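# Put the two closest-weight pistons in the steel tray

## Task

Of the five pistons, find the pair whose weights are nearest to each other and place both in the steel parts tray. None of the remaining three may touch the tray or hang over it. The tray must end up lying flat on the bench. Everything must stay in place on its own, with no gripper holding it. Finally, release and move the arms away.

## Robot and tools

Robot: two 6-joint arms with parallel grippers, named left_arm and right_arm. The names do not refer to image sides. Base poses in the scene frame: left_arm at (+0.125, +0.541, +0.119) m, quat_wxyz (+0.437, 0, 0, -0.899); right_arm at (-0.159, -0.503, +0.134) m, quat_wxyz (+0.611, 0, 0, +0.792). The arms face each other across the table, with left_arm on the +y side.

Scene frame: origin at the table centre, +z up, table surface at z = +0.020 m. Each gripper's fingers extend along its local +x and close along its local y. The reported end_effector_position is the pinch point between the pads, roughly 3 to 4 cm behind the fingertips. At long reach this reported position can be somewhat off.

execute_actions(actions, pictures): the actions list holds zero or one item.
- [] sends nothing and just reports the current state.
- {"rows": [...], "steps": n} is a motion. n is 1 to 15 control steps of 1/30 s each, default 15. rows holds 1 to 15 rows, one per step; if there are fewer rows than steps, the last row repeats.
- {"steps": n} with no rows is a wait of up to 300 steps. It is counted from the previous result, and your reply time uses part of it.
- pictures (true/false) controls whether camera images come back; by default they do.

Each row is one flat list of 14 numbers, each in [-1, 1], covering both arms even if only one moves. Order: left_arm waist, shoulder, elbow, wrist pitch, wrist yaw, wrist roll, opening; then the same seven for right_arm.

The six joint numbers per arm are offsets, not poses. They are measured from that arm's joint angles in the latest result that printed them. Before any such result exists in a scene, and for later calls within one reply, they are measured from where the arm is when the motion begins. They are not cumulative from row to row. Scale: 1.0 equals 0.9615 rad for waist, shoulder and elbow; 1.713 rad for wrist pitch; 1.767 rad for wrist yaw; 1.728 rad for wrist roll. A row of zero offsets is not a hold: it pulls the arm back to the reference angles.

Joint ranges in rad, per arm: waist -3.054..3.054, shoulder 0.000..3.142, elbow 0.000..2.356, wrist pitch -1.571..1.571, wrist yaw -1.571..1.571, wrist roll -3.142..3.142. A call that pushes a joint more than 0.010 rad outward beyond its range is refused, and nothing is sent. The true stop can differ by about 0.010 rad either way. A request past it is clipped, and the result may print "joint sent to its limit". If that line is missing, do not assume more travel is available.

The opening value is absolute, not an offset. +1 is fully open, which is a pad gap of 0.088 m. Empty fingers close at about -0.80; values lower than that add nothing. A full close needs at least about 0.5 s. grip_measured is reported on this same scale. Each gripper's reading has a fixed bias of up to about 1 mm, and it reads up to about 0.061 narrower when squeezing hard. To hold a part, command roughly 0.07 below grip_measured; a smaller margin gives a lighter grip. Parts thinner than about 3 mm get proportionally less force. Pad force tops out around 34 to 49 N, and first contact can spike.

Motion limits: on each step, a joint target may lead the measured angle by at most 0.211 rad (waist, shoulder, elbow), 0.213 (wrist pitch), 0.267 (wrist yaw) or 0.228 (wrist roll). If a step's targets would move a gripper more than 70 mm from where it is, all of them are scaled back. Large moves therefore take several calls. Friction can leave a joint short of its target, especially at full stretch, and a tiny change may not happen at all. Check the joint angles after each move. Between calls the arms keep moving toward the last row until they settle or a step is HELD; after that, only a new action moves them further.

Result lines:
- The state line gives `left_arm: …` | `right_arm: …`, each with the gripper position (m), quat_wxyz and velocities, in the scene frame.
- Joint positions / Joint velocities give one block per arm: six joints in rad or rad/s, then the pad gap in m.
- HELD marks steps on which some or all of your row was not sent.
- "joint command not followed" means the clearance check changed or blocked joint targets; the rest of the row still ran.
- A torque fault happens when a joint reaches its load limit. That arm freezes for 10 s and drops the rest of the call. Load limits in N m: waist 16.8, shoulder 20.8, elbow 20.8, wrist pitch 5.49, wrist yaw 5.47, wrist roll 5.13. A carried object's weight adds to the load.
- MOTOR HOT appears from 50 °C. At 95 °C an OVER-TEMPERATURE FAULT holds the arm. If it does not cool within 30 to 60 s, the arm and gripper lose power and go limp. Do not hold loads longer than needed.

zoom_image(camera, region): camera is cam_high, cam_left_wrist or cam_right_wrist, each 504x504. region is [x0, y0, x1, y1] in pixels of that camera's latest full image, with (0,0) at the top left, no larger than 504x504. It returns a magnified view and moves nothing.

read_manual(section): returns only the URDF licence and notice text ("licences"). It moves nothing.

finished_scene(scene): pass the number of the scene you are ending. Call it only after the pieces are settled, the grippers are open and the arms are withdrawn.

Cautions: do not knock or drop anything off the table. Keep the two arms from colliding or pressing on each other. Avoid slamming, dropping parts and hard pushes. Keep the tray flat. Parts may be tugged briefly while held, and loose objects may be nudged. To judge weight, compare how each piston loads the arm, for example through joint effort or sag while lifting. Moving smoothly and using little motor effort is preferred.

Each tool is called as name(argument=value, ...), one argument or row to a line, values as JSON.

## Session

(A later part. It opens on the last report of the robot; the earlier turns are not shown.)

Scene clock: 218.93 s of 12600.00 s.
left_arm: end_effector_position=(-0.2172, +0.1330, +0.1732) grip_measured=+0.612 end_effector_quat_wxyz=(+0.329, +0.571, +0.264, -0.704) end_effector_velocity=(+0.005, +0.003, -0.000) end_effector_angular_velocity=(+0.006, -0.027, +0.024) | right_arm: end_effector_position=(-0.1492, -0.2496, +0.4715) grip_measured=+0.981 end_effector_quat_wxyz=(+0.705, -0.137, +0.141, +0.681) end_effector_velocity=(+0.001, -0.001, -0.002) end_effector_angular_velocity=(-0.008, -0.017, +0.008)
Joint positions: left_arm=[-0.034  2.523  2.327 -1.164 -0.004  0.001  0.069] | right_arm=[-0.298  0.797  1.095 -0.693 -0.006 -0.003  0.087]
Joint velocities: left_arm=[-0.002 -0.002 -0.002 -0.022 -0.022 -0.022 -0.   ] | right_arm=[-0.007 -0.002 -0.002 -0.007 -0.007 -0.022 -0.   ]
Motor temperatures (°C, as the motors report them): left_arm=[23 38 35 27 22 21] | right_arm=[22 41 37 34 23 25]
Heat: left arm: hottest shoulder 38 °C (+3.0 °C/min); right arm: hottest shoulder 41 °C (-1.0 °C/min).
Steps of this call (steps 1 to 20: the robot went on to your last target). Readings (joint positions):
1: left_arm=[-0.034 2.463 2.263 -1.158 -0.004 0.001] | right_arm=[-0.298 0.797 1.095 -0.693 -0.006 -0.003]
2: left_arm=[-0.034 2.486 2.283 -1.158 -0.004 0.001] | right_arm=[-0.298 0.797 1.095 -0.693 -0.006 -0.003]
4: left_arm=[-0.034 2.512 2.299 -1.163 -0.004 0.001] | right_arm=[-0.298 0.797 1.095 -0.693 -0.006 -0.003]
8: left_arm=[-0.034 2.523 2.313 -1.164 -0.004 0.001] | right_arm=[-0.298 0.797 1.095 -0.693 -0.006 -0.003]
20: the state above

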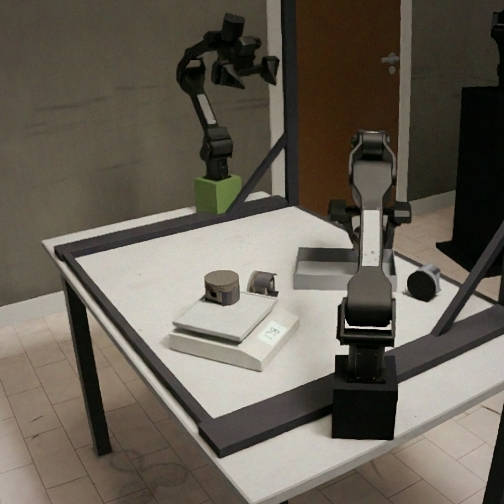

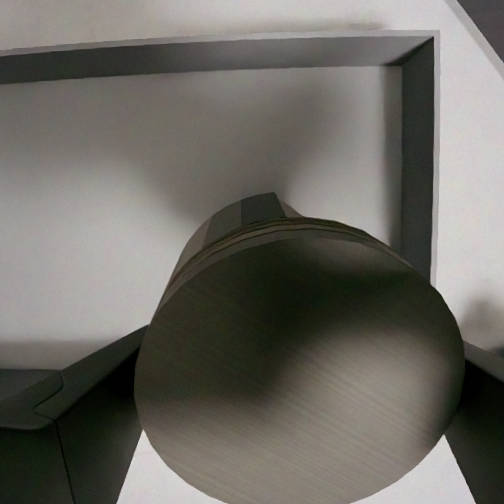

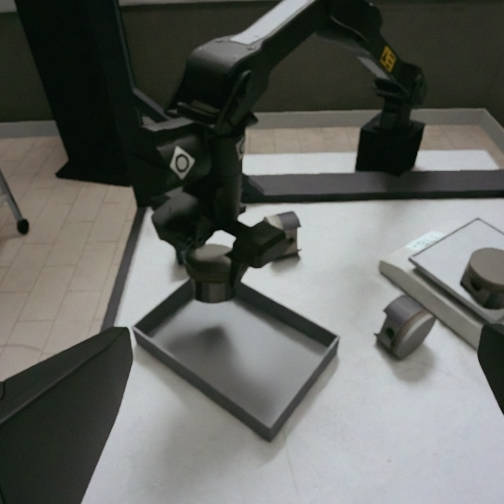

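execute_actions(
  actions=[
    {"rows":[[0,0.012,0,0.004,0,0,0.52,0,0,0,0,0,0,1],[0,0.024,0,0.008,0,0,0.52,0,0,0,0,0,0,1],[0,0.036,0,0.013,0,0,0.52,0,0,0,0,0,0,1],[0,0.048,0,0.018,0,0,0.52,0,0,0,0,0,0,1],[0,0.06,0,0.023,0,0,0.52,0,0,0,0,0,0,1],[0,0.072,0,0.028,0,0,0.52,0,0,0,0,0,0,1],[0,0.084,0,0.033,0,0,0.52,0,0,0,0,0,0,1],[0,0.096,0,0.038,0,0,0.52,0,0,0,0,0,0,1],[0,0.108,0,0.043,0,0,0.52,0,0,0,0,0,0,1],[0,0.118,0,0.047,0,0,0.52,0,0,0,0,0,0,1],[0,0.125,0,0.047,0,0,0.52,0,0,0,0,0,0,1]]},
  ],
  pictures=false,
)

execute_actions(
  actions=[
    {"rows":[[0,0.01,0,0,0,0,0.52,0,0,0,0,0,0,1],[0,0.013,0,0,0,0,0.52,0,0,0,0,0,0,1],[0,0.016,0,0,0,0,0.52,0,0,0,0,0,0,1],[0,0.019,0,0,0,0,0.52,0,0,0,0,0,0,1],[0,0.022,0,0,0,0,0.52,0,0,0,0,0,0,1],[0,0.025,0,0,0,0,0.52,0,0,0,0,0,0,1],[0,0.028,0,0,0,0,0.52,0,0,0,0,0,0,1],[0,0.031,0,0,0,0,0.52,0,0,0,0,0,0,1],[0,0.034,0,0,0,0,0.52,0,0,0,0,0,0,1],[0,0.037,0,0,0,0,0.52,0,0,0,0,0,0,1]]},
  ],
)

zoom_image(
  camera="cam_right_wrist",
  region=[120,200,350,430],
)

Scene clock: 230.70 s of 12600.00 s.
left_arm: end_effector_position=(-0.2217, +0.1277, +0.1185) grip_measured=+0.612 end_effector_quat_wxyz=(+0.324, +0.585, +0.270, -0.693) end_effector_velocity=(+0.002, +0.003, -0.050) end_effector_angular_velocity=(+0.045, -0.049, -0.008) | right_arm: end_effector_position=(-0.1492, -0.2496, +0.4715) grip_measured=+0.981 end_effector_quat_wxyz=(+0.705, -0.137, +0.141, +0.681) end_effector_velocity=(-0.003, -0.001, +0.000) end_effector_angular_velocity=(-0.002, +0.015, +0.015)
Joint positions: left_arm=[-0.034  2.635  2.327 -1.092 -0.004  0.001  0.069] | right_arm=[-0.298  0.797  1.095 -0.693 -0.006 -0.003  0.087]
Joint velocities: left_arm=[-0.002  0.095 -0.007  0.037 -0.007  0.007 -0.   ] | right_arm=[-0.002 -0.002  0.002 -0.007 -0.022  0.007 -0.   ]
Motor temperatures (°C, as the motors report them): left_arm=[23 40 36 27 22 21] | right_arm=[22 40 37 35 23 25]
Heat: left arm: hottest shoulder 40 °C (+5.0 °C/min); right arm: hottest shoulder 40 °C (-2.0 °C/min).
Steps of this call (steps 1 to 15: the robot went on to your last target; steps 16 to 90: nothing new was sent; then 8.27 s passed at rest; steps 91 to 105: all 15 steps of this action). Readings (joint positions):
91: left_arm=[-0.034 2.523 2.327 -1.164 -0.004 0.001] | right_arm=[-0.298 0.797 1.095 -0.693 -0.006 -0.003]
92: left_arm=[-0.034 2.523 2.327 -1.163 -0.004 0.001] | right_arm=[-0.298 0.797 1.095 -0.693 -0.006 -0.003]
94: left_arm=[-0.034 2.530 2.327 -1.151 -0.004 0.001] | right_arm=[-0.298 0.797 1.095 -0.693 -0.006 -0.003]
98: left_arm=[-0.034 2.564 2.327 -1.119 -0.004 0.001] | right_arm=[-0.298 0.797 1.095 -0.693 -0.006 -0.003]
105: the state above

Scene clock: 231.20 s of 12600.00 s.
left_arm: end_effector_position=(-0.2204, +0.1292, +0.1080) grip_measured=+0.612 end_effector_quat_wxyz=(+0.321, +0.591, +0.273, -0.687) end_effector_velocity=(+0.002, +0.003, -0.007) end_effector_angular_velocity=(+0.011, -0.021, -0.009) | right_arm: end_effector_position=(-0.1492, -0.2496, +0.4715) grip_measured=+0.981 end_effector_quat_wxyz=(+0.705, -0.137, +0.141, +0.681) end_effector_velocity=(-0.001, -0.001, -0.002) end_effector_angular_velocity=(-0.007, -0.004, +0.007)
Joint positions: left_arm=[-0.034  2.655  2.327 -1.091 -0.004  0.001  0.069] | right_arm=[-0.298  0.797  1.095 -0.693 -0.006 -0.003  0.087]
Joint velocities: left_arm=[-0.002  0.012 -0.002 -0.007 -0.007  0.007 -0.   ] | right_arm=[-0.002 -0.002 -0.002 -0.007 -0.007 -0.007  0.   ]
Motor temperatures (°C, as the motors report them): left_arm=[23 40 36 27 22 21] | right_arm=[22 40 37 35 23 25]
Heat: left arm: hottest shoulder 40 °C (+5.1 °C/min); right arm: hottest shoulder 40 °C (-2.0 °C/min).
Steps of this call (steps 1 to 15: all 15 steps of this action). Readings (joint positions):
1: left_arm=[-0.034 2.637 2.327 -1.091 -0.004 0.001] | right_arm=[-0.298 0.797 1.095 -0.693 -0.006 -0.003]
2: left_arm=[-0.034 2.637 2.327 -1.091 -0.004 0.001] | right_arm=[-0.298 0.797 1.095 -0.693 -0.006 -0.003]
4: left_arm=[-0.034 2.637 2.327 -1.091 -0.004 0.001] | right_arm=[-0.298 0.797 1.095 -0.693 -0.006 -0.003]
8: left_arm=[-0.034 2.640 2.327 -1.091 -0.004 0.001] | right_arm=[-0.298 0.797 1.095 -0.693 -0.006 -0.003]
15: the state above

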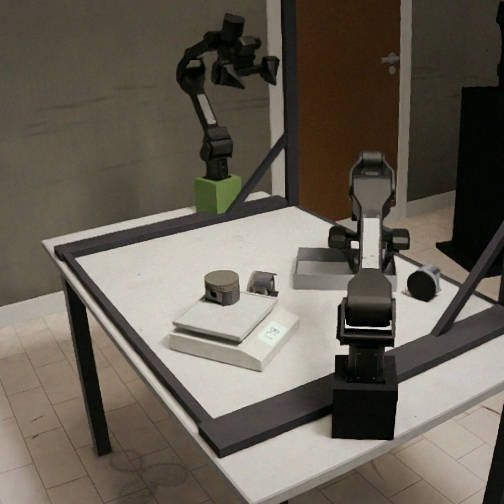

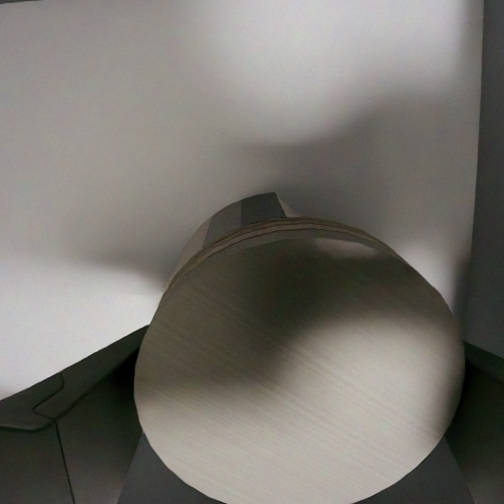

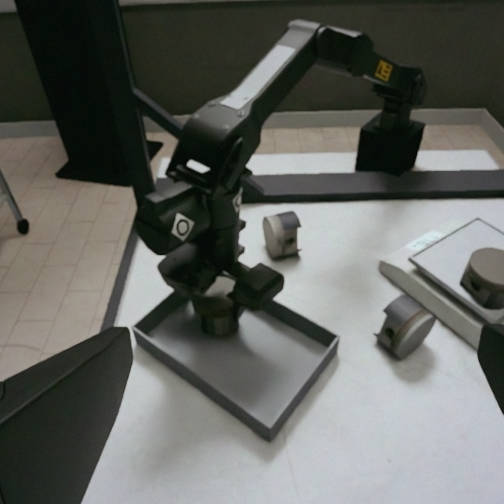

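Region (120, 200, 350, 430) of cam_right_wrist's 504x504 image, scaled by 2.191, with more detail than that image has.

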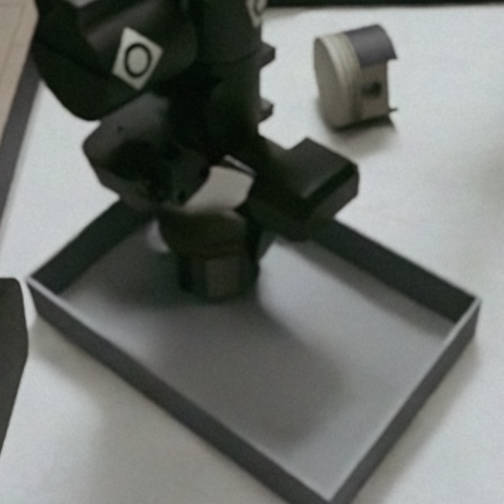

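execute_actions(
  actions=[
    {"rows":[[0,0.012,0,0,0,0,0.52,0,0,0,0,0,0,1],[0,0.015,0,0,0,0,0.52,0,0,0,0,0,0,1],[0,0.018,0,0,0,0,0.52,0,0,0,0,0,0,1],[0,0.021,0,0,0,0,0.52,0,0,0,0,0,0,1],[0,0.024,0,0,0,0,0.52,0,0,0,0,0,0,1],[0,0.027,0,0,0,0,0.52,0,0,0,0,0,0,1],[0,0.03,0,0,0,0,0.52,0,0,0,0,0,0,1]]},
  ],
  pictures=false,
)

Scene clock: 235.47 s of 12600.00 s.
left_arm: end_effector_position=(-0.2197, +0.1300, +0.1041) grip_measured=+0.612 end_effector_quat_wxyz=(+0.320, +0.594, +0.275, -0.685) end_effector_velocity=(+0.005, +0.006, -0.001) end_effector_angular_velocity=(+0.023, -0.030, -0.009) | right_arm: end_effector_position=(-0.1492, -0.2496, +0.4715) grip_measured=+0.981 end_effector_quat_wxyz=(+0.705, -0.137, +0.141, +0.681) end_effector_velocity=(-0.002, -0.002, -0.005) end_effector_angular_velocity=(-0.022, -0.003, +0.012)
Joint positions: left_arm=[-0.034  2.662  2.327 -1.092 -0.004  0.001  0.069] | right_arm=[-0.298  0.797  1.095 -0.693 -0.006 -0.003  0.087]
Joint velocities: left_arm=[-0.002 -0.002 -0.002 -0.037 -0.007  0.007 -0.   ] | right_arm=[ 0.002 -0.002 -0.002 -0.022 -0.007 -0.007 -0.   ]
Motor temperatures (°C, as the motors report them): left_arm=[23 41 36 27 22 21] | right_arm=[22 40 37 35 23 25]
Heat: left arm: hottest shoulder 41 °C (+6.0 °C/min); right arm: hottest shoulder 40 °C (-2.0 °C/min).
Steps of this call (steps 1 to 15: the robot went on to your last target; steps 16 to 90: nothing new was sent; then 0.77 s passed at rest; steps 91 to 105: all 15 steps of this action). Readings (joint positions):
91: left_arm=[-0.034 2.655 2.327 -1.091 -0.004 0.001] | right_arm=[-0.298 0.797 1.095 -0.693 -0.006 -0.003]
92: left_arm=[-0.034 2.655 2.327 -1.091 -0.004 0.001] | right_arm=[-0.298 0.797 1.095 -0.693 -0.006 -0.003]
94: left_arm=[-0.034 2.655 2.327 -1.091 -0.004 0.001] | right_arm=[-0.298 0.797 1.095 -0.693 -0.006 -0.003]
98: left_arm=[-0.034 2.660 2.327 -1.091 -0.004 0.001] | right_arm=[-0.298 0.797 1.095 -0.693 -0.006 -0.003]
105: the state above

execute_actions(
  actions=[
    {"rows":[[0,0,0,0,0,0,0.58,0,0,0,0,0,0,1],[0,0,0,0,0,0,0.6,0,0,0,0,0,0,1],[0,0,0,0,0,0,0.615,0,0,0,0,0,0,1],[0,0,0,0,0,0,0.63,0,0,0,0,0,0,1],[0,0,0,0,0,0,0.64,0,0,0,0,0,0,1],[0,0,0,0,0,0,0.65,0,0,0,0,0,0,1],[0,0,0,0,0,0,0.66,0,0,0,0,0,0,1],[0,0,0,0,0,0,0.67,0,0,0,0,0,0,1],[0,0,0,0,0,0,0.68,0,0,0,0,0,0,1],[0,0,0,0,0,0,0.7,0,0,0,0,0,0,1],[0,0,0,0,0,0,0.74,0,0,0,0,0,0,1],[0,0,0,0,0,0,0.8,0,0,0,0,0,0,1]]},
  ],
  pictures=false,
)

execute_actions(
  actions=[
    {"rows":[[0,-0.02,0,0,0,0,0.8,0,0,0,0,0,0,1],[0,-0.04,0,0,0,0,0.8,0,0,0,0,0,0,1],[0,-0.07,0,0,0,0,0.8,0,0,0,0,0,0,1],[0,-0.1,0,0,0,0,0.8,0,0,0,0,0,0,1],[0,-0.13,0,0,0,0,0.8,0,0,0,0,0,0,1],[0,-0.16,0,0,0,0,0.8,0,0,0,0,0,0,1],[0,-0.19,-0.02,0,0,0,0.8,0,0,0,0,0,0,1],[0,-0.23,-0.05,0,0,0,0.8,0,0,0,0,0,0,1],[0,-0.27,-0.09,0,0,0,0.8,0,0,0,0,0,0,1],[0,-0.32,-0.14,0,0,0,0.9,0,0,0,0,0,0,1],[0,-0.37,-0.2,0.01,0,0,1,0,0,0,0,0,0,1],[0,-0.43,-0.27,0.02,0,0,1,0,0,0,0,0,0,1],[0,-0.49,-0.34,0.03,0,0,1,0,0,0,0,0,0,1],[0,-0.55,-0.42,0.04,0,0,1,0,0,0,0,0,0,1],[0,-0.755,-0.83,0.112,0,0,1,0,0,0,0,0,0,1]]},
  ],
  pictures=false,
)

execute_actions(
  actions=[
    {"steps":22},
  ],
  pictures=false,
)

execute_actions(
  actions=[
    {"rows":[[0.02,0,0,0,0,0,1,0,0,0,0,0,0,1],[0.05,0,0,0,0,0,1,0,0,0,0,0,0,1],[0.09,0,0,0,0,0,1,0,0,0,0,0,0,1],[0.14,0,0,0,0,0,1,0,0,0,0,0,0,1],[0.2,0,0,0,0,0,1,0,0,0,0,0,0,1],[0.27,0,0,0,0,0,1,0,0,0,0,0,0,1],[0.812,0,0,0,0,0,1,0,0,0,0,0,0,1]]},
  ],
  pictures=false,
)

execute_actions(
  actions=[
    {"steps":22},
  ],
)

Scene clock: 248.47 s of 12600.00 s.
left_arm: end_effector_position=(-0.2197, +0.1300, +0.1041) grip_measured=+0.774 end_effector_quat_wxyz=(+0.320, +0.594, +0.275, -0.685) end_effector_velocity=(-0.004, +0.002, +0.001) end_effector_angular_velocity=(+0.010, +0.024, +0.016) | right_arm: end_effector_position=(-0.1492, -0.2496, +0.4715) grip_measured=+0.981 end_effector_quat_wxyz=(+0.705, -0.137, +0.141, +0.681) end_effector_velocity=(-0.003, -0.001, -0.002) end_effector_angular_velocity=(-0.007, +0.002, +0.021)
Joint positions: left_arm=[-0.034  2.662  2.327 -1.092 -0.004  0.001  0.077] | right_arm=[-0.298  0.797  1.095 -0.693 -0.006 -0.003  0.087]
Joint velocities: left_arm=[-0.002 -0.002 -0.002  0.007  0.022 -0.022  0.015] | right_arm=[-0.002 -0.002 -0.002 -0.007 -0.022 -0.007 -0.   ]
Motor temperatures (°C, as the motors report them): left_arm=[23 42 36 27 22 21] | right_arm=[22 40 37 35 23 25]
Heat: left arm: hottest shoulder 42 °C (+7.0 °C/min); right arm: hottest shoulder 40 °C (-2.0 °C/min).
Steps of this call (steps 1 to 15: the robot went on to your last target; steps 16 to 90: nothing new was sent; then 9.50 s passed at rest; steps 91 to 105: all 15 steps of this action). Readings (joint positions):
91: left_arm=[-0.034 2.662 2.327 -1.092 -0.004 0.001] | right_arm=[-0.298 0.797 1.095 -0.693 -0.006 -0.003]
92: left_arm=[-0.034 2.662 2.327 -1.092 -0.004 0.001] | right_arm=[-0.298 0.797 1.095 -0.693 -0.006 -0.003]
94: left_arm=[-0.034 2.662 2.327 -1.092 -0.004 0.001] | right_arm=[-0.298 0.797 1.095 -0.693 -0.006 -0.003]
98: left_arm=[-0.034 2.662 2.327 -1.092 -0.004 0.001] | right_arm=[-0.298 0.797 1.095 -0.693 -0.006 -0.003]
105: the state above

Scene clock: 248.97 s of 12600.00 s.
left_arm: end_effector_position=(-0.2005, +0.1529, +0.2509) grip_measured=+0.962 end_effector_quat_wxyz=(+0.351, +0.510, +0.236, -0.750) end_effector_velocity=(+0.097, +0.108, +0.361) end_effector_angular_velocity=(-0.944, +0.778, +0.031) | right_arm: end_effector_position=(-0.1492, -0.2496, +0.4715) grip_measured=+0.981 end_effector_quat_wxyz=(+0.705, -0.137, +0.141, +0.681) end_effector_velocity=(-0.005, -0.002, -0.005) end_effector_angular_velocity=(-0.021, +0.022, +0.029)
Joint positions: left_arm=[-0.034  2.195  2.024 -1.021 -0.004  0.001  0.086] | right_arm=[-0.298  0.797  1.095 -0.693 -0.006 -0.003  0.087]
Joint velocities: left_arm=[ 0.002 -1.844 -1.932  1.311 -0.022 -0.022  0.014] | right_arm=[-0.002 -0.002 -0.002 -0.022 -0.037  0.007 -0.   ]
Motor temperatures (°C, as the motors report them): left_arm=[23 42 36 27 22 21] | right_arm=[22 40 37 35 23 25]
Heat: left arm: hottest shoulder 42 °C (+7.1 °C/min); right arm: hottest shoulder 40 °C (-2.0 °C/min).
Steps of this call (steps 1 to 15: all 15 steps of this action). Readings (joint positions):
1: left_arm=[-0.034 2.662 2.327 -1.092 -0.004 0.001] | right_arm=[-0.298 0.797 1.095 -0.693 -0.006 -0.003]
2: left_arm=[-0.034 2.660 2.327 -1.092 -0.004 0.001] | right_arm=[-0.298 0.797 1.095 -0.693 -0.006 -0.003]
4: left_arm=[-0.034 2.647 2.327 -1.092 -0.004 0.001] | right_arm=[-0.298 0.797 1.095 -0.693 -0.006 -0.003]
8: left_arm=[-0.034 2.561 2.312 -1.092 -0.004 0.001] | right_arm=[-0.298 0.797 1.095 -0.693 -0.006 -0.003]
15: the state above

Scene clock: 249.70 s of 12600.00 s.
left_arm: end_effector_position=(-0.1457, +0.2180, +0.2175) grip_measured=+0.985 end_effector_quat_wxyz=(+0.337, +0.550, +0.254, -0.721) end_effector_velocity=(+0.005, +0.003, -0.003) end_effector_angular_velocity=(+0.008, -0.032, +0.010) | right_arm: end_effector_position=(-0.1492, -0.2496, +0.4715) grip_measured=+0.981 end_effector_quat_wxyz=(+0.705, -0.137, +0.141, +0.681) end_effector_velocity=(+0.002, +0.001, -0.000) end_effector_angular_velocity=(+0.002, -0.023, -0.001)
Joint positions: left_arm=[-0.034  1.938  1.535 -0.899 -0.004  0.001  0.087] | right_arm=[-0.298  0.797  1.095 -0.693 -0.006 -0.003  0.087]
Joint velocities: left_arm=[-0.002  0.002 -0.002 -0.022 -0.022 -0.007 -0.   ] | right_arm=[-0.002  0.002 -0.002  0.007  0.007 -0.022 -0.   ]
Motor temperatures (°C, as the motors report them): left_arm=[23 42 36 27 22 21] | right_arm=[22 40 37 35 23 25]
Heat: left arm: hottest shoulder 42 °C (+7.1 °C/min); right arm: hottest shoulder 40 °C (-2.0 °C/min).
Steps of this call (steps 1 to 22: the robot went on to your last target). Readings (joint positions):
1: left_arm=[-0.034 2.137 1.961 -0.975 -0.004 0.001] | right_arm=[-0.298 0.797 1.095 -0.693 -0.006 -0.003]
2: left_arm=[-0.034 2.081 1.901 -0.944 -0.004 0.001] | right_arm=[-0.298 0.797 1.095 -0.693 -0.006 -0.003]
4: left_arm=[-0.034 1.986 1.786 -0.922 -0.004 0.001] | right_arm=[-0.298 0.797 1.095 -0.693 -0.006 -0.003]
8: left_arm=[-0.034 1.914 1.606 -0.906 -0.004 0.001] | right_arm=[-0.298 0.797 1.095 -0.693 -0.006 -0.003]
22: the state above

Scene clock: 250.20 s of 12600.00 s.
left_arm: end_effector_position=(+0.0685, +0.1231, +0.2175) grip_measured=+0.985 end_effector_quat_wxyz=(+0.524, +0.457, +0.398, -0.599) end_effector_velocity=(+0.635, -0.084, -0.000) end_effector_angular_velocity=(+0.008, +0.008, +1.526) | right_arm: end_effector_position=(-0.1492, -0.2496, +0.4715) grip_measured=+0.981 end_effector_quat_wxyz=(+0.705, -0.137, +0.141, +0.681) end_effector_velocity=(-0.001, -0.001, -0.002) end_effector_angular_velocity=(-0.007, +0.023, -0.004)
Joint positions: left_arm=[ 0.53   1.938  1.535 -0.898 -0.001  0.001  0.087] | right_arm=[-0.298  0.797  1.095 -0.693 -0.006 -0.003  0.087]
Joint velocities: left_arm=[ 1.521 -0.002 -0.002 -0.007  0.007 -0.007 -0.   ] | right_arm=[-0.002 -0.002 -0.002 -0.007 -0.007  0.022 -0.   ]
Motor temperatures (°C, as the motors report them): left_arm=[23 42 36 27 22 21] | right_arm=[22 40 37 35 23 25]
Heat: left arm: hottest shoulder 42 °C (+7.0 °C/min); right arm: hottest shoulder 40 °C (-2.0 °C/min).
Steps of this call (steps 1 to 15: all 15 steps of this action). Readings (joint positions):
1: left_arm=[-0.034 1.938 1.535 -0.899 -0.004 0.001] | right_arm=[-0.298 0.797 1.095 -0.693 -0.006 -0.003]
2: left_arm=[-0.030 1.938 1.535 -0.899 -0.003 0.001] | right_arm=[-0.298 0.797 1.095 -0.693 -0.006 -0.003]
4: left_arm=[0.000 1.938 1.535 -0.899 0.001 0.001] | right_arm=[-0.298 0.797 1.095 -0.693 -0.006 -0.003]
8: left_arm=[0.168 1.938 1.535 -0.898 0.001 0.001] | right_arm=[-0.298 0.797 1.095 -0.693 -0.006 -0.003]
15: the state above

Scene clock: 250.93 s of 12600.00 s.
left_arm: end_effector_position=(+0.1600, +0.1207, +0.2175) grip_measured=+0.985 end_effector_quat_wxyz=(+0.586, +0.412, +0.444, -0.538) end_effector_velocity=(+0.002, +0.002, -0.000) end_effector_angular_velocity=(+0.008, -0.015, +0.025) | right_arm: end_effector_position=(-0.1492, -0.2496, +0.4715) grip_measured=+0.981 end_effector_quat_wxyz=(+0.705, -0.137, +0.141, +0.681) end_effector_velocity=(+0.002, -0.003, -0.003) end_effector_angular_velocity=(-0.018, -0.022, -0.001)
Joint positions: left_arm=[ 0.746  1.938  1.535 -0.898 -0.006  0.001  0.087] | right_arm=[-0.298  0.797  1.095 -0.693 -0.006 -0.003  0.087]
Joint velocities: left_arm=[-0.002 -0.002 -0.002 -0.007 -0.022 -0.022 -0.   ] | right_arm=[-0.002 -0.002  0.002 -0.022  0.007 -0.022 -0.   ]
Motor temperatures (°C, as the motors report them): left_arm=[23 42 36 27 22 21] | right_arm=[22 40 37 35 23 25]
Heat: left arm: hottest shoulder 42 °C (+7.1 °C/min); right arm: hottest shoulder 40 °C (-2.0 °C/min).
Steps of this call (steps 1 to 22: the robot went on to your last target). Readings (joint positions):
1: left_arm=[0.581 1.938 1.535 -0.898 -0.001 0.001] | right_arm=[-0.298 0.797 1.095 -0.693 -0.006 -0.003]
2: left_arm=[0.632 1.938 1.535 -0.898 -0.002 0.001] | right_arm=[-0.298 0.797 1.095 -0.693 -0.006 -0.003]
4: left_arm=[0.717 1.938 1.535 -0.898 -0.009 0.001] | right_arm=[-0.298 0.797 1.095 -0.693 -0.006 -0.003]
8: left_arm=[0.765 1.938 1.535 -0.898 -0.011 0.001] | right_arm=[-0.298 0.797 1.095 -0.693 -0.006 -0.003]
22: the state above

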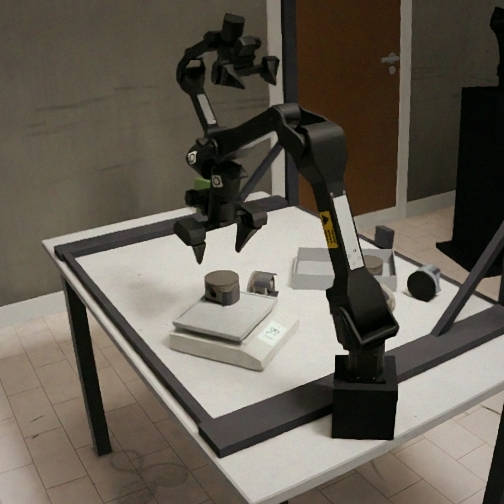

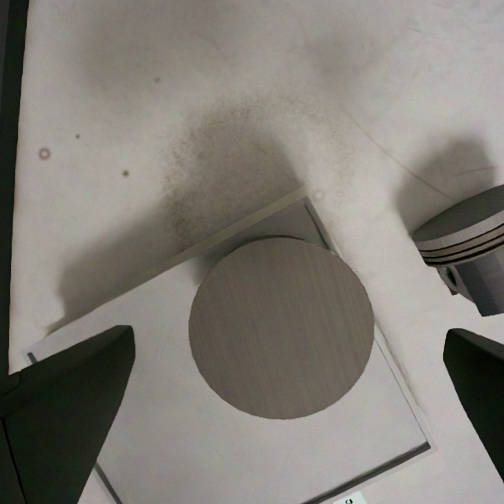

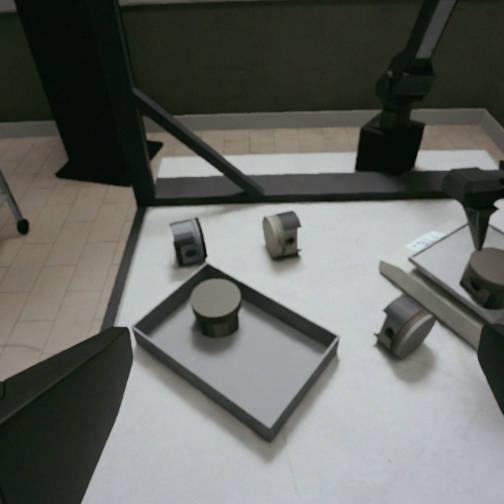

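execute_actions(
  actions=[
    {"rows":[[0,0.018,0,0,0,0,1,0,0,0,0,0,0,1],[0,0.036,0,0,0,0,1,0,0,0,0,0,0,1],[0,0.054,0,0,0,0,1,0,0,0,0,0,0,1],[0,0.072,0,0,0,0,1,0,0,0,0,0,0,1],[0,0.09,0,0,0,0,1,0,0,0,0,0,0,1],[0,0.108,0,0.004,0,0,1,0,0,0,0,0,0,1],[0,0.126,0,0.008,0,0,1,0,0,0,0,0,0,1],[0,0.144,0,0.012,0,0,1,0,0,0,0,0,0,1],[0,0.162,0,0.016,0,0,1,0,0,0,0,0,0,1],[0,0.18,0,0.02,0,0,1,0,0,0,0,0,0,1],[0,0.198,0,0.025,0,0,1,0,0,0,0,0,0,1]]},
  ],
  pictures=false,
)

execute_actions(
  actions=[
    {"steps":6},
  ],
  pictures=false,
)

execute_actions(
  actions=[
    {"rows":[[0,0,0,0,0,0,0.9,0,0,0,0,0,0,1],[0,0,0,0,0,0,0.82,0,0,0,0,0,0,1],[0,0,0,0,0,0,0.75,0,0,0,0,0,0,1],[0,0,0,0,0,0,0.7,0,0,0,0,0,0,1],[0,0,0,0,0,0,0.66,0,0,0,0,0,0,1],[0,0,0,0,0,0,0.62,0,0,0,0,0,0,1],[0,0,0,0,0,0,0.58,0,0,0,0,0,0,1],[0,0,0,0,0,0,0.55,0,0,0,0,0,0,1],[0,0,0,0,0,0,0.52,0,0,0,0,0,0,1]]},
  ],
)

Scene clock: 258.53 s of 12600.00 s.
left_arm: end_effector_position=(+0.1601, +0.1200, +0.1486) grip_measured=+0.985 end_effector_quat_wxyz=(+0.554, +0.449, +0.483, -0.508) end_effector_velocity=(+0.002, +0.002, -0.041) end_effector_angular_velocity=(+0.072, -0.015, +0.008) | right_arm: end_effector_position=(-0.1492, -0.2496, +0.4715) grip_measured=+0.981 end_effector_quat_wxyz=(+0.705, -0.137, +0.141, +0.681) end_effector_velocity=(-0.003, -0.001, -0.002) end_effector_angular_velocity=(-0.007, +0.002, +0.021)
Joint positions: left_arm=[ 0.746  2.112  1.535 -0.863 -0.006  0.001  0.087] | right_arm=[-0.298  0.797  1.095 -0.693 -0.006 -0.003  0.087]
Joint velocities: left_arm=[-0.002  0.1   -0.007  0.037 -0.022 -0.007 -0.   ] | right_arm=[-0.002 -0.002 -0.002 -0.007 -0.022 -0.007 -0.   ]
Motor temperatures (°C, as the motors report them): left_arm=[23 42 36 27 22 21] | right_arm=[22 40 37 35 23 25]
Heat: left arm: hottest shoulder 42 °C (+6.1 °C/min); right arm: hottest shoulder 40 °C (-1.0 °C/min).
Steps of this call (steps 1 to 15: the robot went on to your last target; steps 16 to 90: nothing new was sent; then 4.10 s passed at rest; steps 91 to 105: all 15 steps of this action). Readings (joint positions):
91: left_arm=[0.746 1.938 1.535 -0.898 -0.006 0.001] | right_arm=[-0.298 0.797 1.095 -0.693 -0.006 -0.003]
92: left_arm=[0.746 1.939 1.535 -0.898 -0.006 0.001] | right_arm=[-0.298 0.797 1.095 -0.693 -0.006 -0.003]
94: left_arm=[0.746 1.952 1.535 -0.898 -0.006 0.001] | right_arm=[-0.298 0.797 1.095 -0.693 -0.006 -0.003]
98: left_arm=[0.746 2.014 1.535 -0.890 -0.006 0.001] | right_arm=[-0.298 0.797 1.095 -0.693 -0.006 -0.003]
105: the state above

Scene clock: 258.73 s of 12600.00 s.
left_arm: end_effector_position=(+0.1602, +0.1187, +0.1481) grip_measured=+0.985 end_effector_quat_wxyz=(+0.555, +0.448, +0.482, -0.509) end_effector_velocity=(+0.000, -0.001, +0.001) end_effector_angular_velocity=(-0.007, -0.009, -0.009) | right_arm: end_effector_position=(-0.1492, -0.2496, +0.4715) grip_measured=+0.981 end_effector_quat_wxyz=(+0.705, -0.137, +0.141, +0.681) end_effector_velocity=(-0.003, -0.001, -0.002) end_effector_angular_velocity=(-0.007, +0.016, +0.015)
Joint positions: left_arm=[ 0.746  2.114  1.535 -0.856 -0.006  0.001  0.087] | right_arm=[-0.298  0.797  1.095 -0.693 -0.006 -0.003  0.087]
Joint velocities: left_arm=[-0.002 -0.002 -0.002  0.007 -0.007  0.007 -0.   ] | right_arm=[-0.002 -0.002 -0.002 -0.007 -0.022  0.007 -0.   ]
Motor temperatures (°C, as the motors report them): left_arm=[23 42 36 27 22 21] | right_arm=[22 39 37 35 23 25]
Heat: left arm: hottest shoulder 42 °C (+6.1 °C/min); right arm: hottest shoulder 39 °C (-2.0 °C/min).
Steps of this call (steps 1 to 6: the robot went on to your last target). Readings (joint positions):
1: left_arm=[0.746 2.114 1.535 -0.860 -0.006 0.001] | right_arm=[-0.298 0.797 1.095 -0.693 -0.006 -0.003]
2: left_arm=[0.746 2.114 1.535 -0.859 -0.006 0.001] | right_arm=[-0.298 0.797 1.095 -0.693 -0.006 -0.003]
4: left_arm=[0.746 2.114 1.535 -0.857 -0.006 0.001] | right_arm=[-0.298 0.797 1.095 -0.693 -0.006 -0.003]
6: the state above

Scene clock: 259.23 s of 12600.00 s.
left_arm: end_effector_position=(+0.1603, +0.1187, +0.1481) grip_measured=+0.594 end_effector_quat_wxyz=(+0.555, +0.448, +0.482, -0.509) end_effector_velocity=(-0.000, +0.002, +0.000) end_effector_angular_velocity=(+0.008, -0.004, +0.020) | right_arm: end_effector_position=(-0.1492, -0.2496, +0.4715) grip_measured=+0.981 end_effector_quat_wxyz=(+0.705, -0.137, +0.141, +0.681) end_effector_velocity=(-0.003, -0.001, -0.002) end_effector_angular_velocity=(-0.007, +0.002, +0.021)
Joint positions: left_arm=[ 0.746  2.114  1.535 -0.856 -0.006  0.001  0.068] | right_arm=[-0.298  0.797  1.095 -0.693 -0.006 -0.003  0.087]
Joint velocities: left_arm=[-0.002 -0.002 -0.002 -0.007 -0.007 -0.022 -0.   ] | right_arm=[-0.002 -0.002 -0.002 -0.007 -0.022 -0.007 -0.   ]
Motor temperatures (°C, as the motors report them): left_arm=[23 42 36 27 22 21] | right_arm=[22 39 37 35 23 25]
Heat: left arm: hottest shoulder 42 °C (+6.0 °C/min); right arm: hottest shoulder 39 °C (-2.0 °C/min).
Steps of this call (steps 1 to 15: all 15 steps of this action). Readings (joint positions):
1: left_arm=[0.746 2.114 1.535 -0.856 -0.006 0.001] | right_arm=[-0.298 0.797 1.095 -0.693 -0.006 -0.003]
2: left_arm=[0.746 2.114 1.535 -0.856 -0.006 0.001] | right_arm=[-0.298 0.797 1.095 -0.693 -0.006 -0.003]
4: left_arm=[0.746 2.114 1.535 -0.856 -0.006 0.001] | right_arm=[-0.298 0.797 1.095 -0.693 -0.006 -0.003]
8: left_arm=[0.746 2.114 1.535 -0.856 -0.006 0.001] | right_arm=[-0.298 0.797 1.095 -0.693 -0.006 -0.003]
15: the state above

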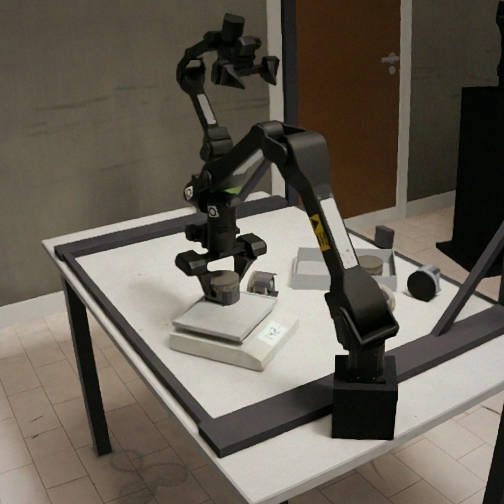

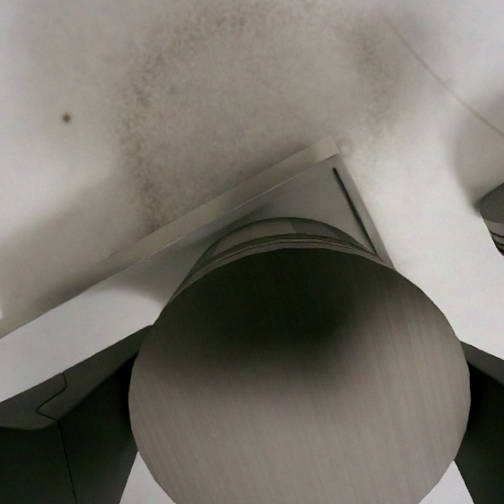

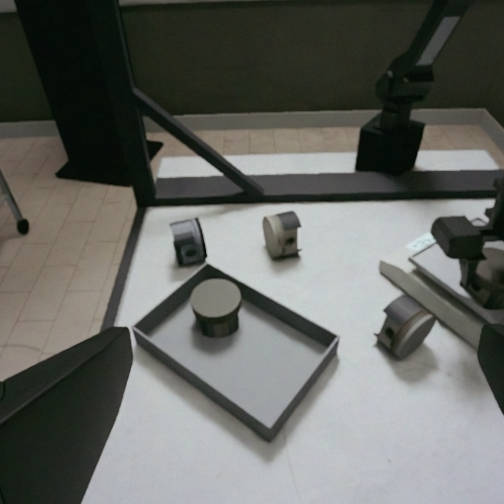

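execute_actions(
  actions=[],
)

Scene clock: 266.77 s of 12600.00 s.
left_arm: end_effector_position=(+0.1603, +0.1187, +0.1481) grip_measured=+0.594 end_effector_quat_wxyz=(+0.555, +0.448, +0.482, -0.509) end_effector_velocity=(-0.000, +0.007, -0.002) end_effector_angular_velocity=(+0.027, -0.004, +0.006) | right_arm: end_effector_position=(-0.1492, -0.2496, +0.4715) grip_measured=+0.981 end_effector_quat_wxyz=(+0.705, -0.137, +0.141, +0.681) end_effector_velocity=(-0.003, +0.001, -0.000) end_effector_angular_velocity=(+0.003, +0.002, +0.021)
Joint positions: left_arm=[ 0.746  2.114  1.535 -0.856 -0.006  0.001  0.068] | right_arm=[-0.298  0.797  1.095 -0.693 -0.006 -0.003  0.087]
Joint velocities: left_arm=[-0.002 -0.002 -0.007 -0.022 -0.007 -0.007 -0.   ] | right_arm=[-0.002  0.002 -0.002  0.007 -0.022 -0.007 -0.   ]
Motor temperatures (°C, as the motors report them): left_arm=[23 42 36 27 22 21] | right_arm=[22 39 37 35 23 25]
Heat: left arm: hottest shoulder 42 °C (+5.1 °C/min); right arm: hottest shoulder 39 °C (-2.0 °C/min).
Steps of this call (steps 1 to 15: the robot went on to your last target; steps 16 to 90: nothing new was sent; then 4.53 s passed at rest). Readings (joint positions):
1: left_arm=[0.746 2.114 1.535 -0.856 -0.006 0.001] | right_arm=[-0.298 0.797 1.095 -0.693 -0.006 -0.003]
2: left_arm=[0.746 2.114 1.535 -0.856 -0.006 0.001] | right_arm=[-0.298 0.797 1.095 -0.693 -0.006 -0.003]
4: left_arm=[0.746 2.114 1.535 -0.856 -0.006 0.001] | right_arm=[-0.298 0.797 1.095 -0.693 -0.006 -0.003]
8: left_arm=[0.746 2.114 1.535 -0.856 -0.006 0.001] | right_arm=[-0.298 0.797 1.095 -0.693 -0.006 -0.003]
90: the state above
All arms were judged still, so your last target was given up. Only a new action makes them travel on or press farther. Fingers that are still opening or closing keep moving.

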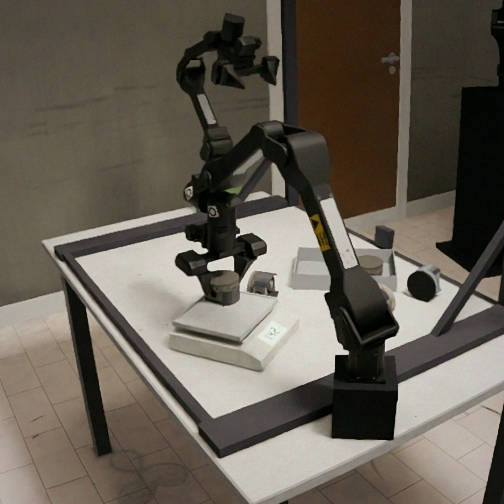

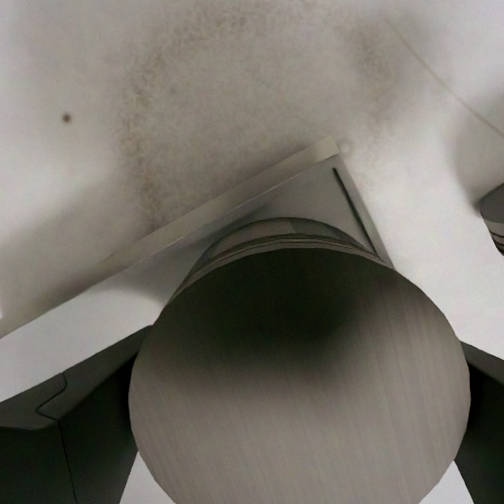

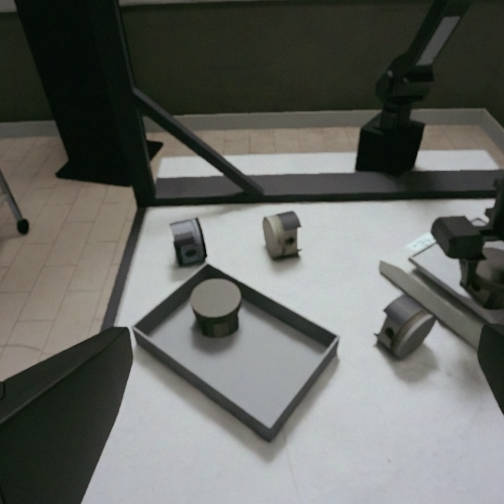

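execute_actions(
  actions=[
    {"rows":[[0,-0.02,0,0,0,0,0.52,0,0,0,0,0,0,1],[0,-0.04,0,0,0,0,0.52,0,0,0,0,0,0,1],[0,-0.06,0,-0.01,0,0,0.52,0,0,0,0,0,0,1],[0,-0.08,0,-0.02,0,0,0.52,0,0,0,0,0,0,1],[0,-0.1,0,-0.03,0,0,0.52,0,0,0,0,0,0,1],[0,-0.12,0,-0.04,0,0,0.52,0,0,0,0,0,0,1],[0,-0.14,0,-0.05,0,0,0.52,0,0,0,0,0,0,1],[0,-0.16,0,-0.06,0,0,0.52,0,0,0,0,0,0,1],[0,-0.18,0,-0.07,0,0,0.52,0,0,0,0,0,0,1],[0,-0.2,0,-0.08,0,0,0.52,0,0,0,0,0,0,1]]},
  ],
  pictures=false,
)

execute_actions(
  actions=[
    {"rows":[[-0.04,0,0,0,0,0,0.52,0,0,0,0,0,0,1],[-0.08,0,0,0,0,0,0.52,0,0,0,0,0,0,1],[-0.12,0,0,0,0,0,0.52,0,0,0,0,0,0,1],[-0.16,0,0,0,0,0,0.52,0,0,0,0,0,0,1],[-0.2,0,0,0,0,0,0.52,0,0,0,0,0,0,1],[-0.25,0,0,0,0,0,0.52,0,0,0,0,0,0,1],[-0.3,0,0,0,0,0,0.52,0,0,0,0,0,0,1],[-0.35,0,0,0,0,0,0.52,0,0,0,0,0,0,1],[-0.4,0,0,0,0,0,0.52,0,0,0,0,0,0,1],[-0.45,0,0,0,0,0,0.52,0,0,0,0,0,0,1],[-0.49,0,0,0,0,0,0.52,0,0,0,0,0,0,1],[-0.53,0,0,0,0,0,0.52,0,0,0,0,0,0,1],[-0.56,0,0,0,0,0,0.52,0,0,0,0,0,0,1],[-0.58,0,0,0,0,0,0.52,0,0,0,0,0,0,1],[-0.6,0,0,0,0,0,0.52,0,0,0,0,0,0,1]]},
  ],
  pictures=false,
)

execute_actions(
  actions=[
    {"steps":12},
  ],
  pictures=false,
)

Scene clock: 276.20 s of 12600.00 s.
left_arm: end_effector_position=(+0.1586, +0.1390, +0.2167) grip_measured=+0.594 end_effector_quat_wxyz=(+0.569, +0.433, +0.466, -0.522) end_effector_velocity=(-0.002, +0.024, +0.014) end_effector_angular_velocity=(+0.060, +0.013, +0.008) | right_arm: end_effector_position=(-0.1492, -0.2496, +0.4715) grip_measured=+0.981 end_effector_quat_wxyz=(+0.705, -0.137, +0.141, +0.681) end_effector_velocity=(-0.001, -0.002, -0.005) end_effector_angular_velocity=(-0.022, -0.003, +0.007)
Joint positions: left_arm=[ 0.746  1.929  1.535 -0.985 -0.006  0.001  0.068] | right_arm=[-0.298  0.797  1.095 -0.693 -0.006 -0.003  0.087]
Joint velocities: left_arm=[ 0.002 -0.051 -0.002 -0.11   0.007 -0.007 -0.   ] | right_arm=[-0.002 -0.002 -0.002 -0.022 -0.007 -0.007 -0.   ]
Motor temperatures (°C, as the motors report them): left_arm=[23 42 36 27 22 21] | right_arm=[22 39 37 35 23 25]
Heat: left arm: hottest shoulder 42 °C (+4.0 °C/min); right arm: hottest shoulder 39 °C (-2.0 °C/min).
Steps of this call (steps 1 to 90: nothing new was sent; then 5.93 s passed at rest; steps 91 to 105: all 15 steps of this action). Readings (joint positions):
91: left_arm=[0.746 2.114 1.535 -0.856 -0.006 0.001] | right_arm=[-0.298 0.797 1.095 -0.693 -0.006 -0.003]
92: left_arm=[0.746 2.112 1.535 -0.856 -0.006 0.001] | right_arm=[-0.298 0.797 1.095 -0.693 -0.006 -0.003]
94: left_arm=[0.746 2.100 1.535 -0.866 -0.006 0.001] | right_arm=[-0.298 0.797 1.095 -0.693 -0.006 -0.003]
98: left_arm=[0.746 2.037 1.535 -0.923 -0.006 0.001] | right_arm=[-0.298 0.797 1.095 -0.693 -0.006 -0.003]
105: the state above

Scene clock: 276.70 s of 12600.00 s.
left_arm: end_effector_position=(-0.0516, +0.1782, +0.2168) grip_measured=+0.594 end_effector_quat_wxyz=(+0.409, +0.539, +0.336, -0.655) end_effector_velocity=(-0.328, +0.159, +0.001) end_effector_angular_velocity=(-0.003, +0.011, -0.895) | right_arm: end_effector_position=(-0.1492, -0.2496, +0.4715) grip_measured=+0.981 end_effector_quat_wxyz=(+0.705, -0.137, +0.141, +0.681) end_effector_velocity=(-0.001, -0.001, -0.002) end_effector_angular_velocity=(-0.007, -0.004, +0.007)
Joint positions: left_arm=[ 0.211  1.928  1.535 -0.984 -0.001  0.001  0.068] | right_arm=[-0.298  0.797  1.095 -0.693 -0.006 -0.003  0.087]
Joint velocities: left_arm=[-0.901 -0.002 -0.002  0.007  0.007 -0.007 -0.   ] | right_arm=[-0.002 -0.002 -0.002 -0.007 -0.007 -0.007 -0.   ]
Motor temperatures (°C, as the motors report them): left_arm=[23 42 36 27 22 21] | right_arm=[22 39 37 35 23 25]
Heat: left arm: hottest shoulder 42 °C (+4.0 °C/min); right arm: hottest shoulder 39 °C (-2.0 °C/min).
Steps of this call (steps 1 to 15: all 15 steps of this action). Readings (joint positions):
1: left_arm=[0.744 1.928 1.535 -0.987 -0.007 0.001] | right_arm=[-0.298 0.797 1.095 -0.693 -0.006 -0.003]
2: left_arm=[0.736 1.928 1.535 -0.987 -0.011 0.001] | right_arm=[-0.298 0.797 1.095 -0.693 -0.006 -0.003]
4: left_arm=[0.695 1.928 1.535 -0.987 -0.014 0.001] | right_arm=[-0.298 0.797 1.095 -0.693 -0.006 -0.003]
8: left_arm=[0.531 1.928 1.535 -0.984 -0.012 0.001] | right_arm=[-0.298 0.797 1.095 -0.693 -0.006 -0.003]
15: the state above

Scene clock: 277.10 s of 12600.00 s.
left_arm: end_effector_position=(-0.0667, +0.1859, +0.2168) grip_measured=+0.594 end_effector_quat_wxyz=(+0.396, +0.547, +0.323, -0.663) end_effector_velocity=(+0.003, +0.001, -0.002) end_effector_angular_velocity=(+0.001, -0.024, +0.009) | right_arm: end_effector_position=(-0.1492, -0.2496, +0.4715) grip_measured=+0.981 end_effector_quat_wxyz=(+0.705, -0.137, +0.141, +0.681) end_effector_velocity=(+0.003, -0.001, -0.006) end_effector_angular_velocity=(-0.027, -0.014, -0.015)
Joint positions: left_arm=[ 0.168  1.928  1.535 -0.984 -0.005  0.001  0.068] | right_arm=[-0.298  0.797  1.095 -0.693 -0.006 -0.003  0.087]
Joint velocities: left_arm=[-0.002  0.002 -0.002 -0.007 -0.022 -0.007 -0.   ] | right_arm=[ 0.002  0.002 -0.002 -0.022  0.022 -0.007 -0.   ]
Motor temperatures (°C, as the motors report them): left_arm=[23 42 36 27 22 21] | right_arm=[22 39 37 35 23 25]
Heat: left arm: hottest shoulder 42 °C (+4.0 °C/min); right arm: hottest shoulder 39 °C (-2.0 °C/min).
Steps of this call (steps 1 to 12: the robot went on to your last target). Readings (joint positions):
1: left_arm=[0.186 1.928 1.535 -0.984 -0.000 0.001] | right_arm=[-0.298 0.797 1.095 -0.693 -0.006 -0.003]
2: left_arm=[0.169 1.928 1.535 -0.984 0.001 0.001] | right_arm=[-0.298 0.797 1.095 -0.693 -0.006 -0.003]
4: left_arm=[0.156 1.928 1.535 -0.984 0.001 0.001] | right_arm=[-0.298 0.797 1.095 -0.693 -0.006 -0.003]
8: left_arm=[0.165 1.928 1.535 -0.984 -0.004 0.001] | right_arm=[-0.298 0.797 1.095 -0.693 -0.006 -0.003]
12: the state above

execute_actions(
  actions=[
    {"rows":[[0,0.02,0.05,0,0,0,0.52,0,0,0,0,0,0,1],[0,0.06,0.11,-0.01,0,0,0.52,0,0,0,0,0,0,1],[0,0.1,0.17,-0.02,0,0,0.52,0,0,0,0,0,0,1],[0,0.14,0.23,-0.03,0,0,0.52,0,0,0,0,0,0,1],[0,0.18,0.29,-0.04,0,0,0.52,0,0,0,0,0,0,1],[0,0.23,0.35,-0.05,0,0,0.52,0,0,0,0,0,0,1],[0,0.28,0.41,-0.06,0,0,0.52,0,0,0,0,0,0,1],[0,0.32,0.47,-0.07,0,0,0.52,0,0,0,0,0,0,1],[0,0.37,0.53,-0.08,0,0,0.52,0,0,0,0,0,0,1],[0,0.41,0.59,-0.09,0,0,0.52,0,0,0,0,0,0,1],[0,0.46,0.65,-0.1,0,0,0.52,0,0,0,0,0,0,1],[0,0.5,0.71,-0.1,0,0,0.52,0,0,0,0,0,0,1],[0,0.54,0.76,-0.1,0,0,0.52,0,0,0,0,0,0,1],[0,0.58,0.8,-0.1,0,0,0.52,0,0,0,0,0,0,1],[0,0.61,0.83,-0.1,0,0,0.52,0,0,0,0,0,0,1]]},
  ],
  pictures=false,
)

execute_actions(
  actions=[
    {"steps":20},
  ],
)

Scene clock: 285.03 s of 12600.00 s.
left_arm: end_effector_position=(-0.1229, +0.0825, +0.1978) grip_measured=+0.594 end_effector_quat_wxyz=(+0.403, +0.532, +0.314, -0.675) end_effector_velocity=(-0.106, -0.185, -0.182) end_effector_angular_velocity=(-0.078, +0.056, +0.012) | right_arm: end_effector_position=(-0.1492, -0.2496, +0.4715) grip_measured=+0.981 end_effector_quat_wxyz=(+0.705, -0.137, +0.141, +0.681) end_effector_velocity=(-0.000, +0.000, -0.001) end_effector_angular_velocity=(+0.002, -0.004, +0.007)
Joint positions: left_arm=[ 0.168  2.417  2.227 -1.142 -0.005  0.001  0.068] | right_arm=[-0.298  0.797  1.095 -0.693 -0.006 -0.003  0.087]
Joint velocities: left_arm=[-0.007  1.111  1.243 -0.037  0.007 -0.022 -0.   ] | right_arm=[-0.002 -0.002 -0.007  0.007 -0.007 -0.007 -0.   ]
Motor temperatures (°C, as the motors report them): left_arm=[23 42 36 27 22 21] | right_arm=[22 39 37 35 23 25]
Heat: left arm: hottest shoulder 42 °C (+3.0 °C/min); right arm: hottest shoulder 39 °C (-1.0 °C/min).
Steps of this call (steps 1 to 30: the robot went on to your last target; steps 31 to 100: nothing new was sent; then 4.10 s passed at rest; steps 101 to 115: all 15 steps of this action). Readings (joint positions):
101: left_arm=[0.168 1.929 1.539 -0.986 -0.005 0.001] | right_arm=[-0.298 0.797 1.095 -0.693 -0.006 -0.003]
102: left_arm=[0.168 1.939 1.556 -0.997 -0.005 0.001] | right_arm=[-0.298 0.797 1.095 -0.693 -0.006 -0.003]
104: left_arm=[0.168 1.982 1.632 -1.013 -0.005 0.001] | right_arm=[-0.298 0.797 1.095 -0.693 -0.006 -0.003]
108: left_arm=[0.168 2.124 1.855 -1.064 -0.005 0.001] | right_arm=[-0.298 0.797 1.095 -0.693 -0.006 -0.003]
115: the state above

Scene clock: 285.70 s of 12600.00 s.
left_arm: end_effector_position=(-0.1291, +0.0709, +0.1809) grip_measured=+0.594 end_effector_quat_wxyz=(+0.402, +0.534, +0.316, -0.673) end_effector_velocity=(+0.001, -0.002, +0.001) end_effector_angular_velocity=(-0.016, -0.014, +0.010) | right_arm: end_effector_position=(-0.1492, -0.2496, +0.4715) grip_measured=+0.981 end_effector_quat_wxyz=(+0.705, -0.137, +0.141, +0.681) end_effector_velocity=(-0.003, -0.002, -0.001) end_effector_angular_velocity=(-0.003, -0.004, +0.017)
Joint positions: left_arm=[ 0.168  2.506  2.322 -1.155 -0.005  0.001  0.068] | right_arm=[-0.298  0.797  1.095 -0.693 -0.006 -0.003  0.087]
Joint velocities: left_arm=[-0.002 -0.002 -0.002  0.007 -0.022 -0.007 -0.   ] | right_arm=[ 0.007 -0.007 -0.002 -0.007 -0.007 -0.007 -0.   ]
Motor temperatures (°C, as the motors report them): left_arm=[23 42 36 27 22 21] | right_arm=[22 39 37 35 23 25]
Heat: left arm: hottest shoulder 42 °C (+3.0 °C/min); right arm: hottest shoulder 39 °C (-1.0 °C/min).
Steps of this call (steps 1 to 20: the robot went on to your last target). Readings (joint positions):
1: left_arm=[0.168 2.448 2.260 -1.142 -0.005 0.001] | right_arm=[-0.298 0.797 1.095 -0.693 -0.006 -0.003]
2: left_arm=[0.168 2.469 2.280 -1.145 -0.005 0.001] | right_arm=[-0.298 0.797 1.095 -0.693 -0.006 -0.003]
4: left_arm=[0.168 2.494 2.296 -1.153 -0.005 0.001] | right_arm=[-0.298 0.797 1.095 -0.693 -0.006 -0.003]
8: left_arm=[0.168 2.506 2.308 -1.155 -0.005 0.001] | right_arm=[-0.298 0.797 1.095 -0.693 -0.006 -0.003]
20: the state above

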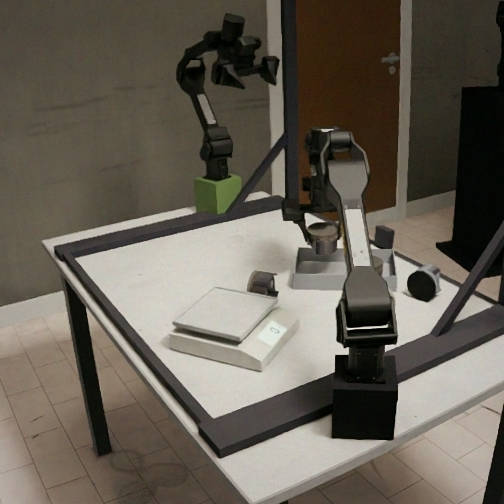

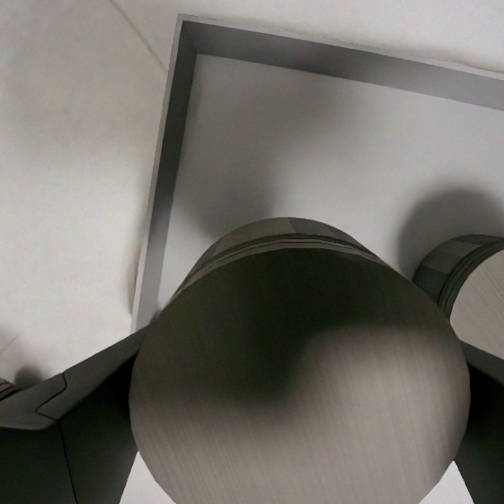

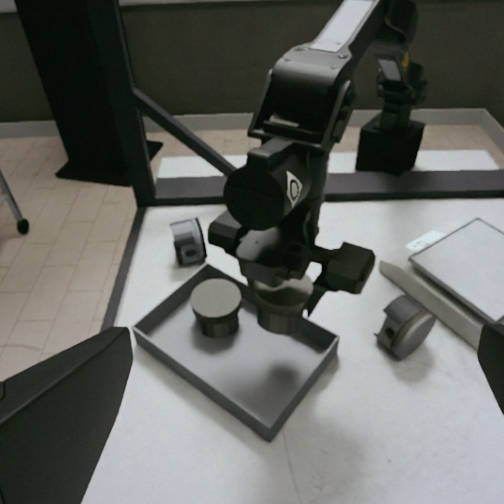

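execute_actions(
  actions=[
    {"rows":[[0,0.01,0.01,0.01,0,0,0.52,0,0,0,0,0,0,1],[0,0.025,0.02,0.02,0,0,0.52,0,0,0,0,0,0,1],[0,0.04,0.03,0.03,0,0,0.52,0,0,0,0,0,0,1],[0,0.055,0.03,0.04,0,0,0.52,0,0,0,0,0,0,1],[0,0.07,0.03,0.05,0,0,0.52,0,0,0,0,0,0,1],[0,0.085,0.03,0.06,0,0,0.52,0,0,0,0,0,0,1],[0,0.1,0.03,0.065,0,0,0.52,0,0,0,0,0,0,1],[0,0.11,0.03,0.07,0,0,0.52,0,0,0,0,0,0,1]]},
  ],
)

zoom_image(
  camera="cam_right_wrist",
  region=[120,220,400,450],
)

Scene clock: 290.67 s of 12600.00 s.
left_arm: end_effector_position=(-0.1395, +0.0518, +0.1401) grip_measured=+0.594 end_effector_quat_wxyz=(+0.407, +0.523, +0.309, -0.682) end_effector_velocity=(-0.004, -0.006, +0.000) end_effector_angular_velocity=(-0.034, +0.004, -0.022) | right_arm: end_effector_position=(-0.1492, -0.2496, +0.4715) grip_measured=+0.981 end_effector_quat_wxyz=(+0.705, -0.137, +0.141, +0.681) end_effector_velocity=(-0.001, -0.001, -0.002) end_effector_angular_velocity=(-0.007, +0.010, +0.002)
Joint positions: left_arm=[ 0.168  2.606  2.341 -1.042 -0.005  0.001  0.068] | right_arm=[-0.298  0.797  1.095 -0.693 -0.006 -0.003  0.087]
Joint velocities: left_arm=[-0.002  0.002 -0.002  0.037 -0.007  0.022  0.   ] | right_arm=[-0.002 -0.002 -0.002 -0.007 -0.007  0.007 -0.   ]
Motor temperatures (°C, as the motors report them): left_arm=[23 43 37 27 22 21] | right_arm=[22 39 37 35 23 25]
Heat: left arm: hottest shoulder 43 °C (+3.0 °C/min); right arm: hottest shoulder 39 °C (-1.0 °C/min).
joint sent to its limit (left arm) — the command would take joint 3 (elbow) past its upper limit, so that joint was sent only as far as its limit.
Steps of this call (steps 1 to 15: the robot went on to your last target; steps 16 to 90: nothing new was sent; then 1.47 s passed at rest; steps 91 to 105: all 15 steps of this action). Readings (joint positions):
91: left_arm=[0.168 2.506 2.322 -1.154 -0.005 0.001] | right_arm=[-0.298 0.797 1.095 -0.693 -0.006 -0.003]
92: left_arm=[0.168 2.506 2.322 -1.149 -0.005 0.001] | right_arm=[-0.298 0.797 1.095 -0.693 -0.006 -0.003]
94: left_arm=[0.168 2.516 2.328 -1.121 -0.005 0.001] | right_arm=[-0.298 0.797 1.095 -0.693 -0.006 -0.003]
98: left_arm=[0.168 2.557 2.341 -1.061 -0.005 0.001] | right_arm=[-0.298 0.797 1.095 -0.693 -0.006 -0.003]
105: the state above

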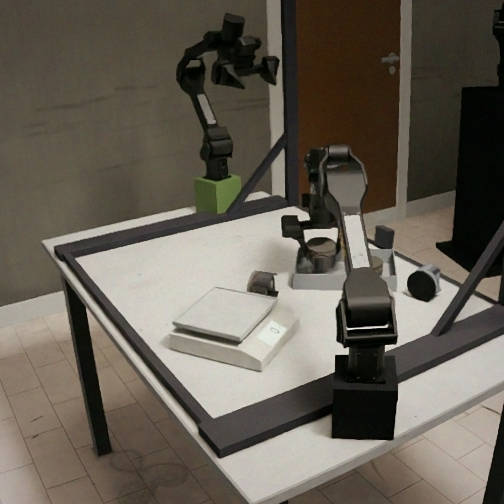

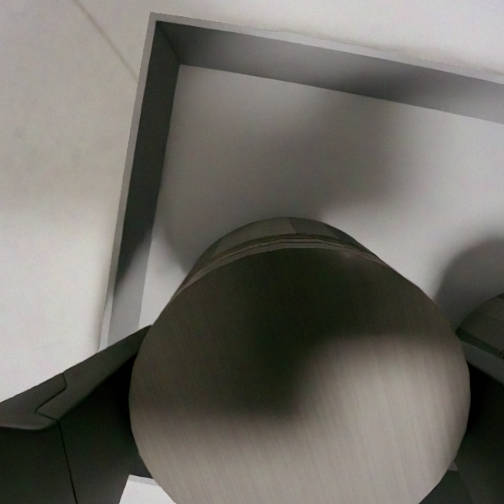

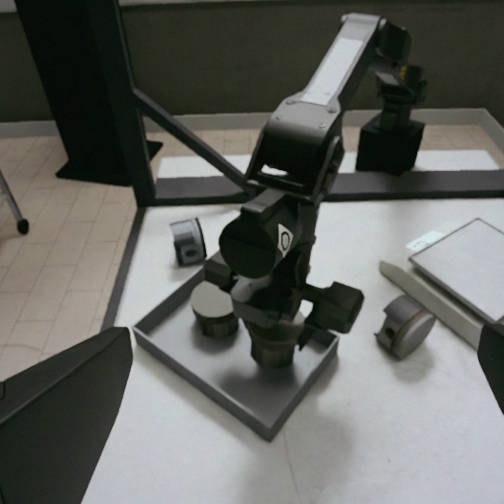

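Region (120, 220, 400, 450) of cam_right_wrist's 504x504 image, scaled by 1.800, with more detail than that image has; it fills the top 414 rows of this view, and the rest is white.

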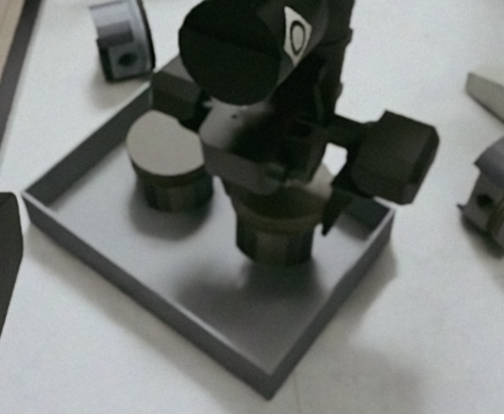

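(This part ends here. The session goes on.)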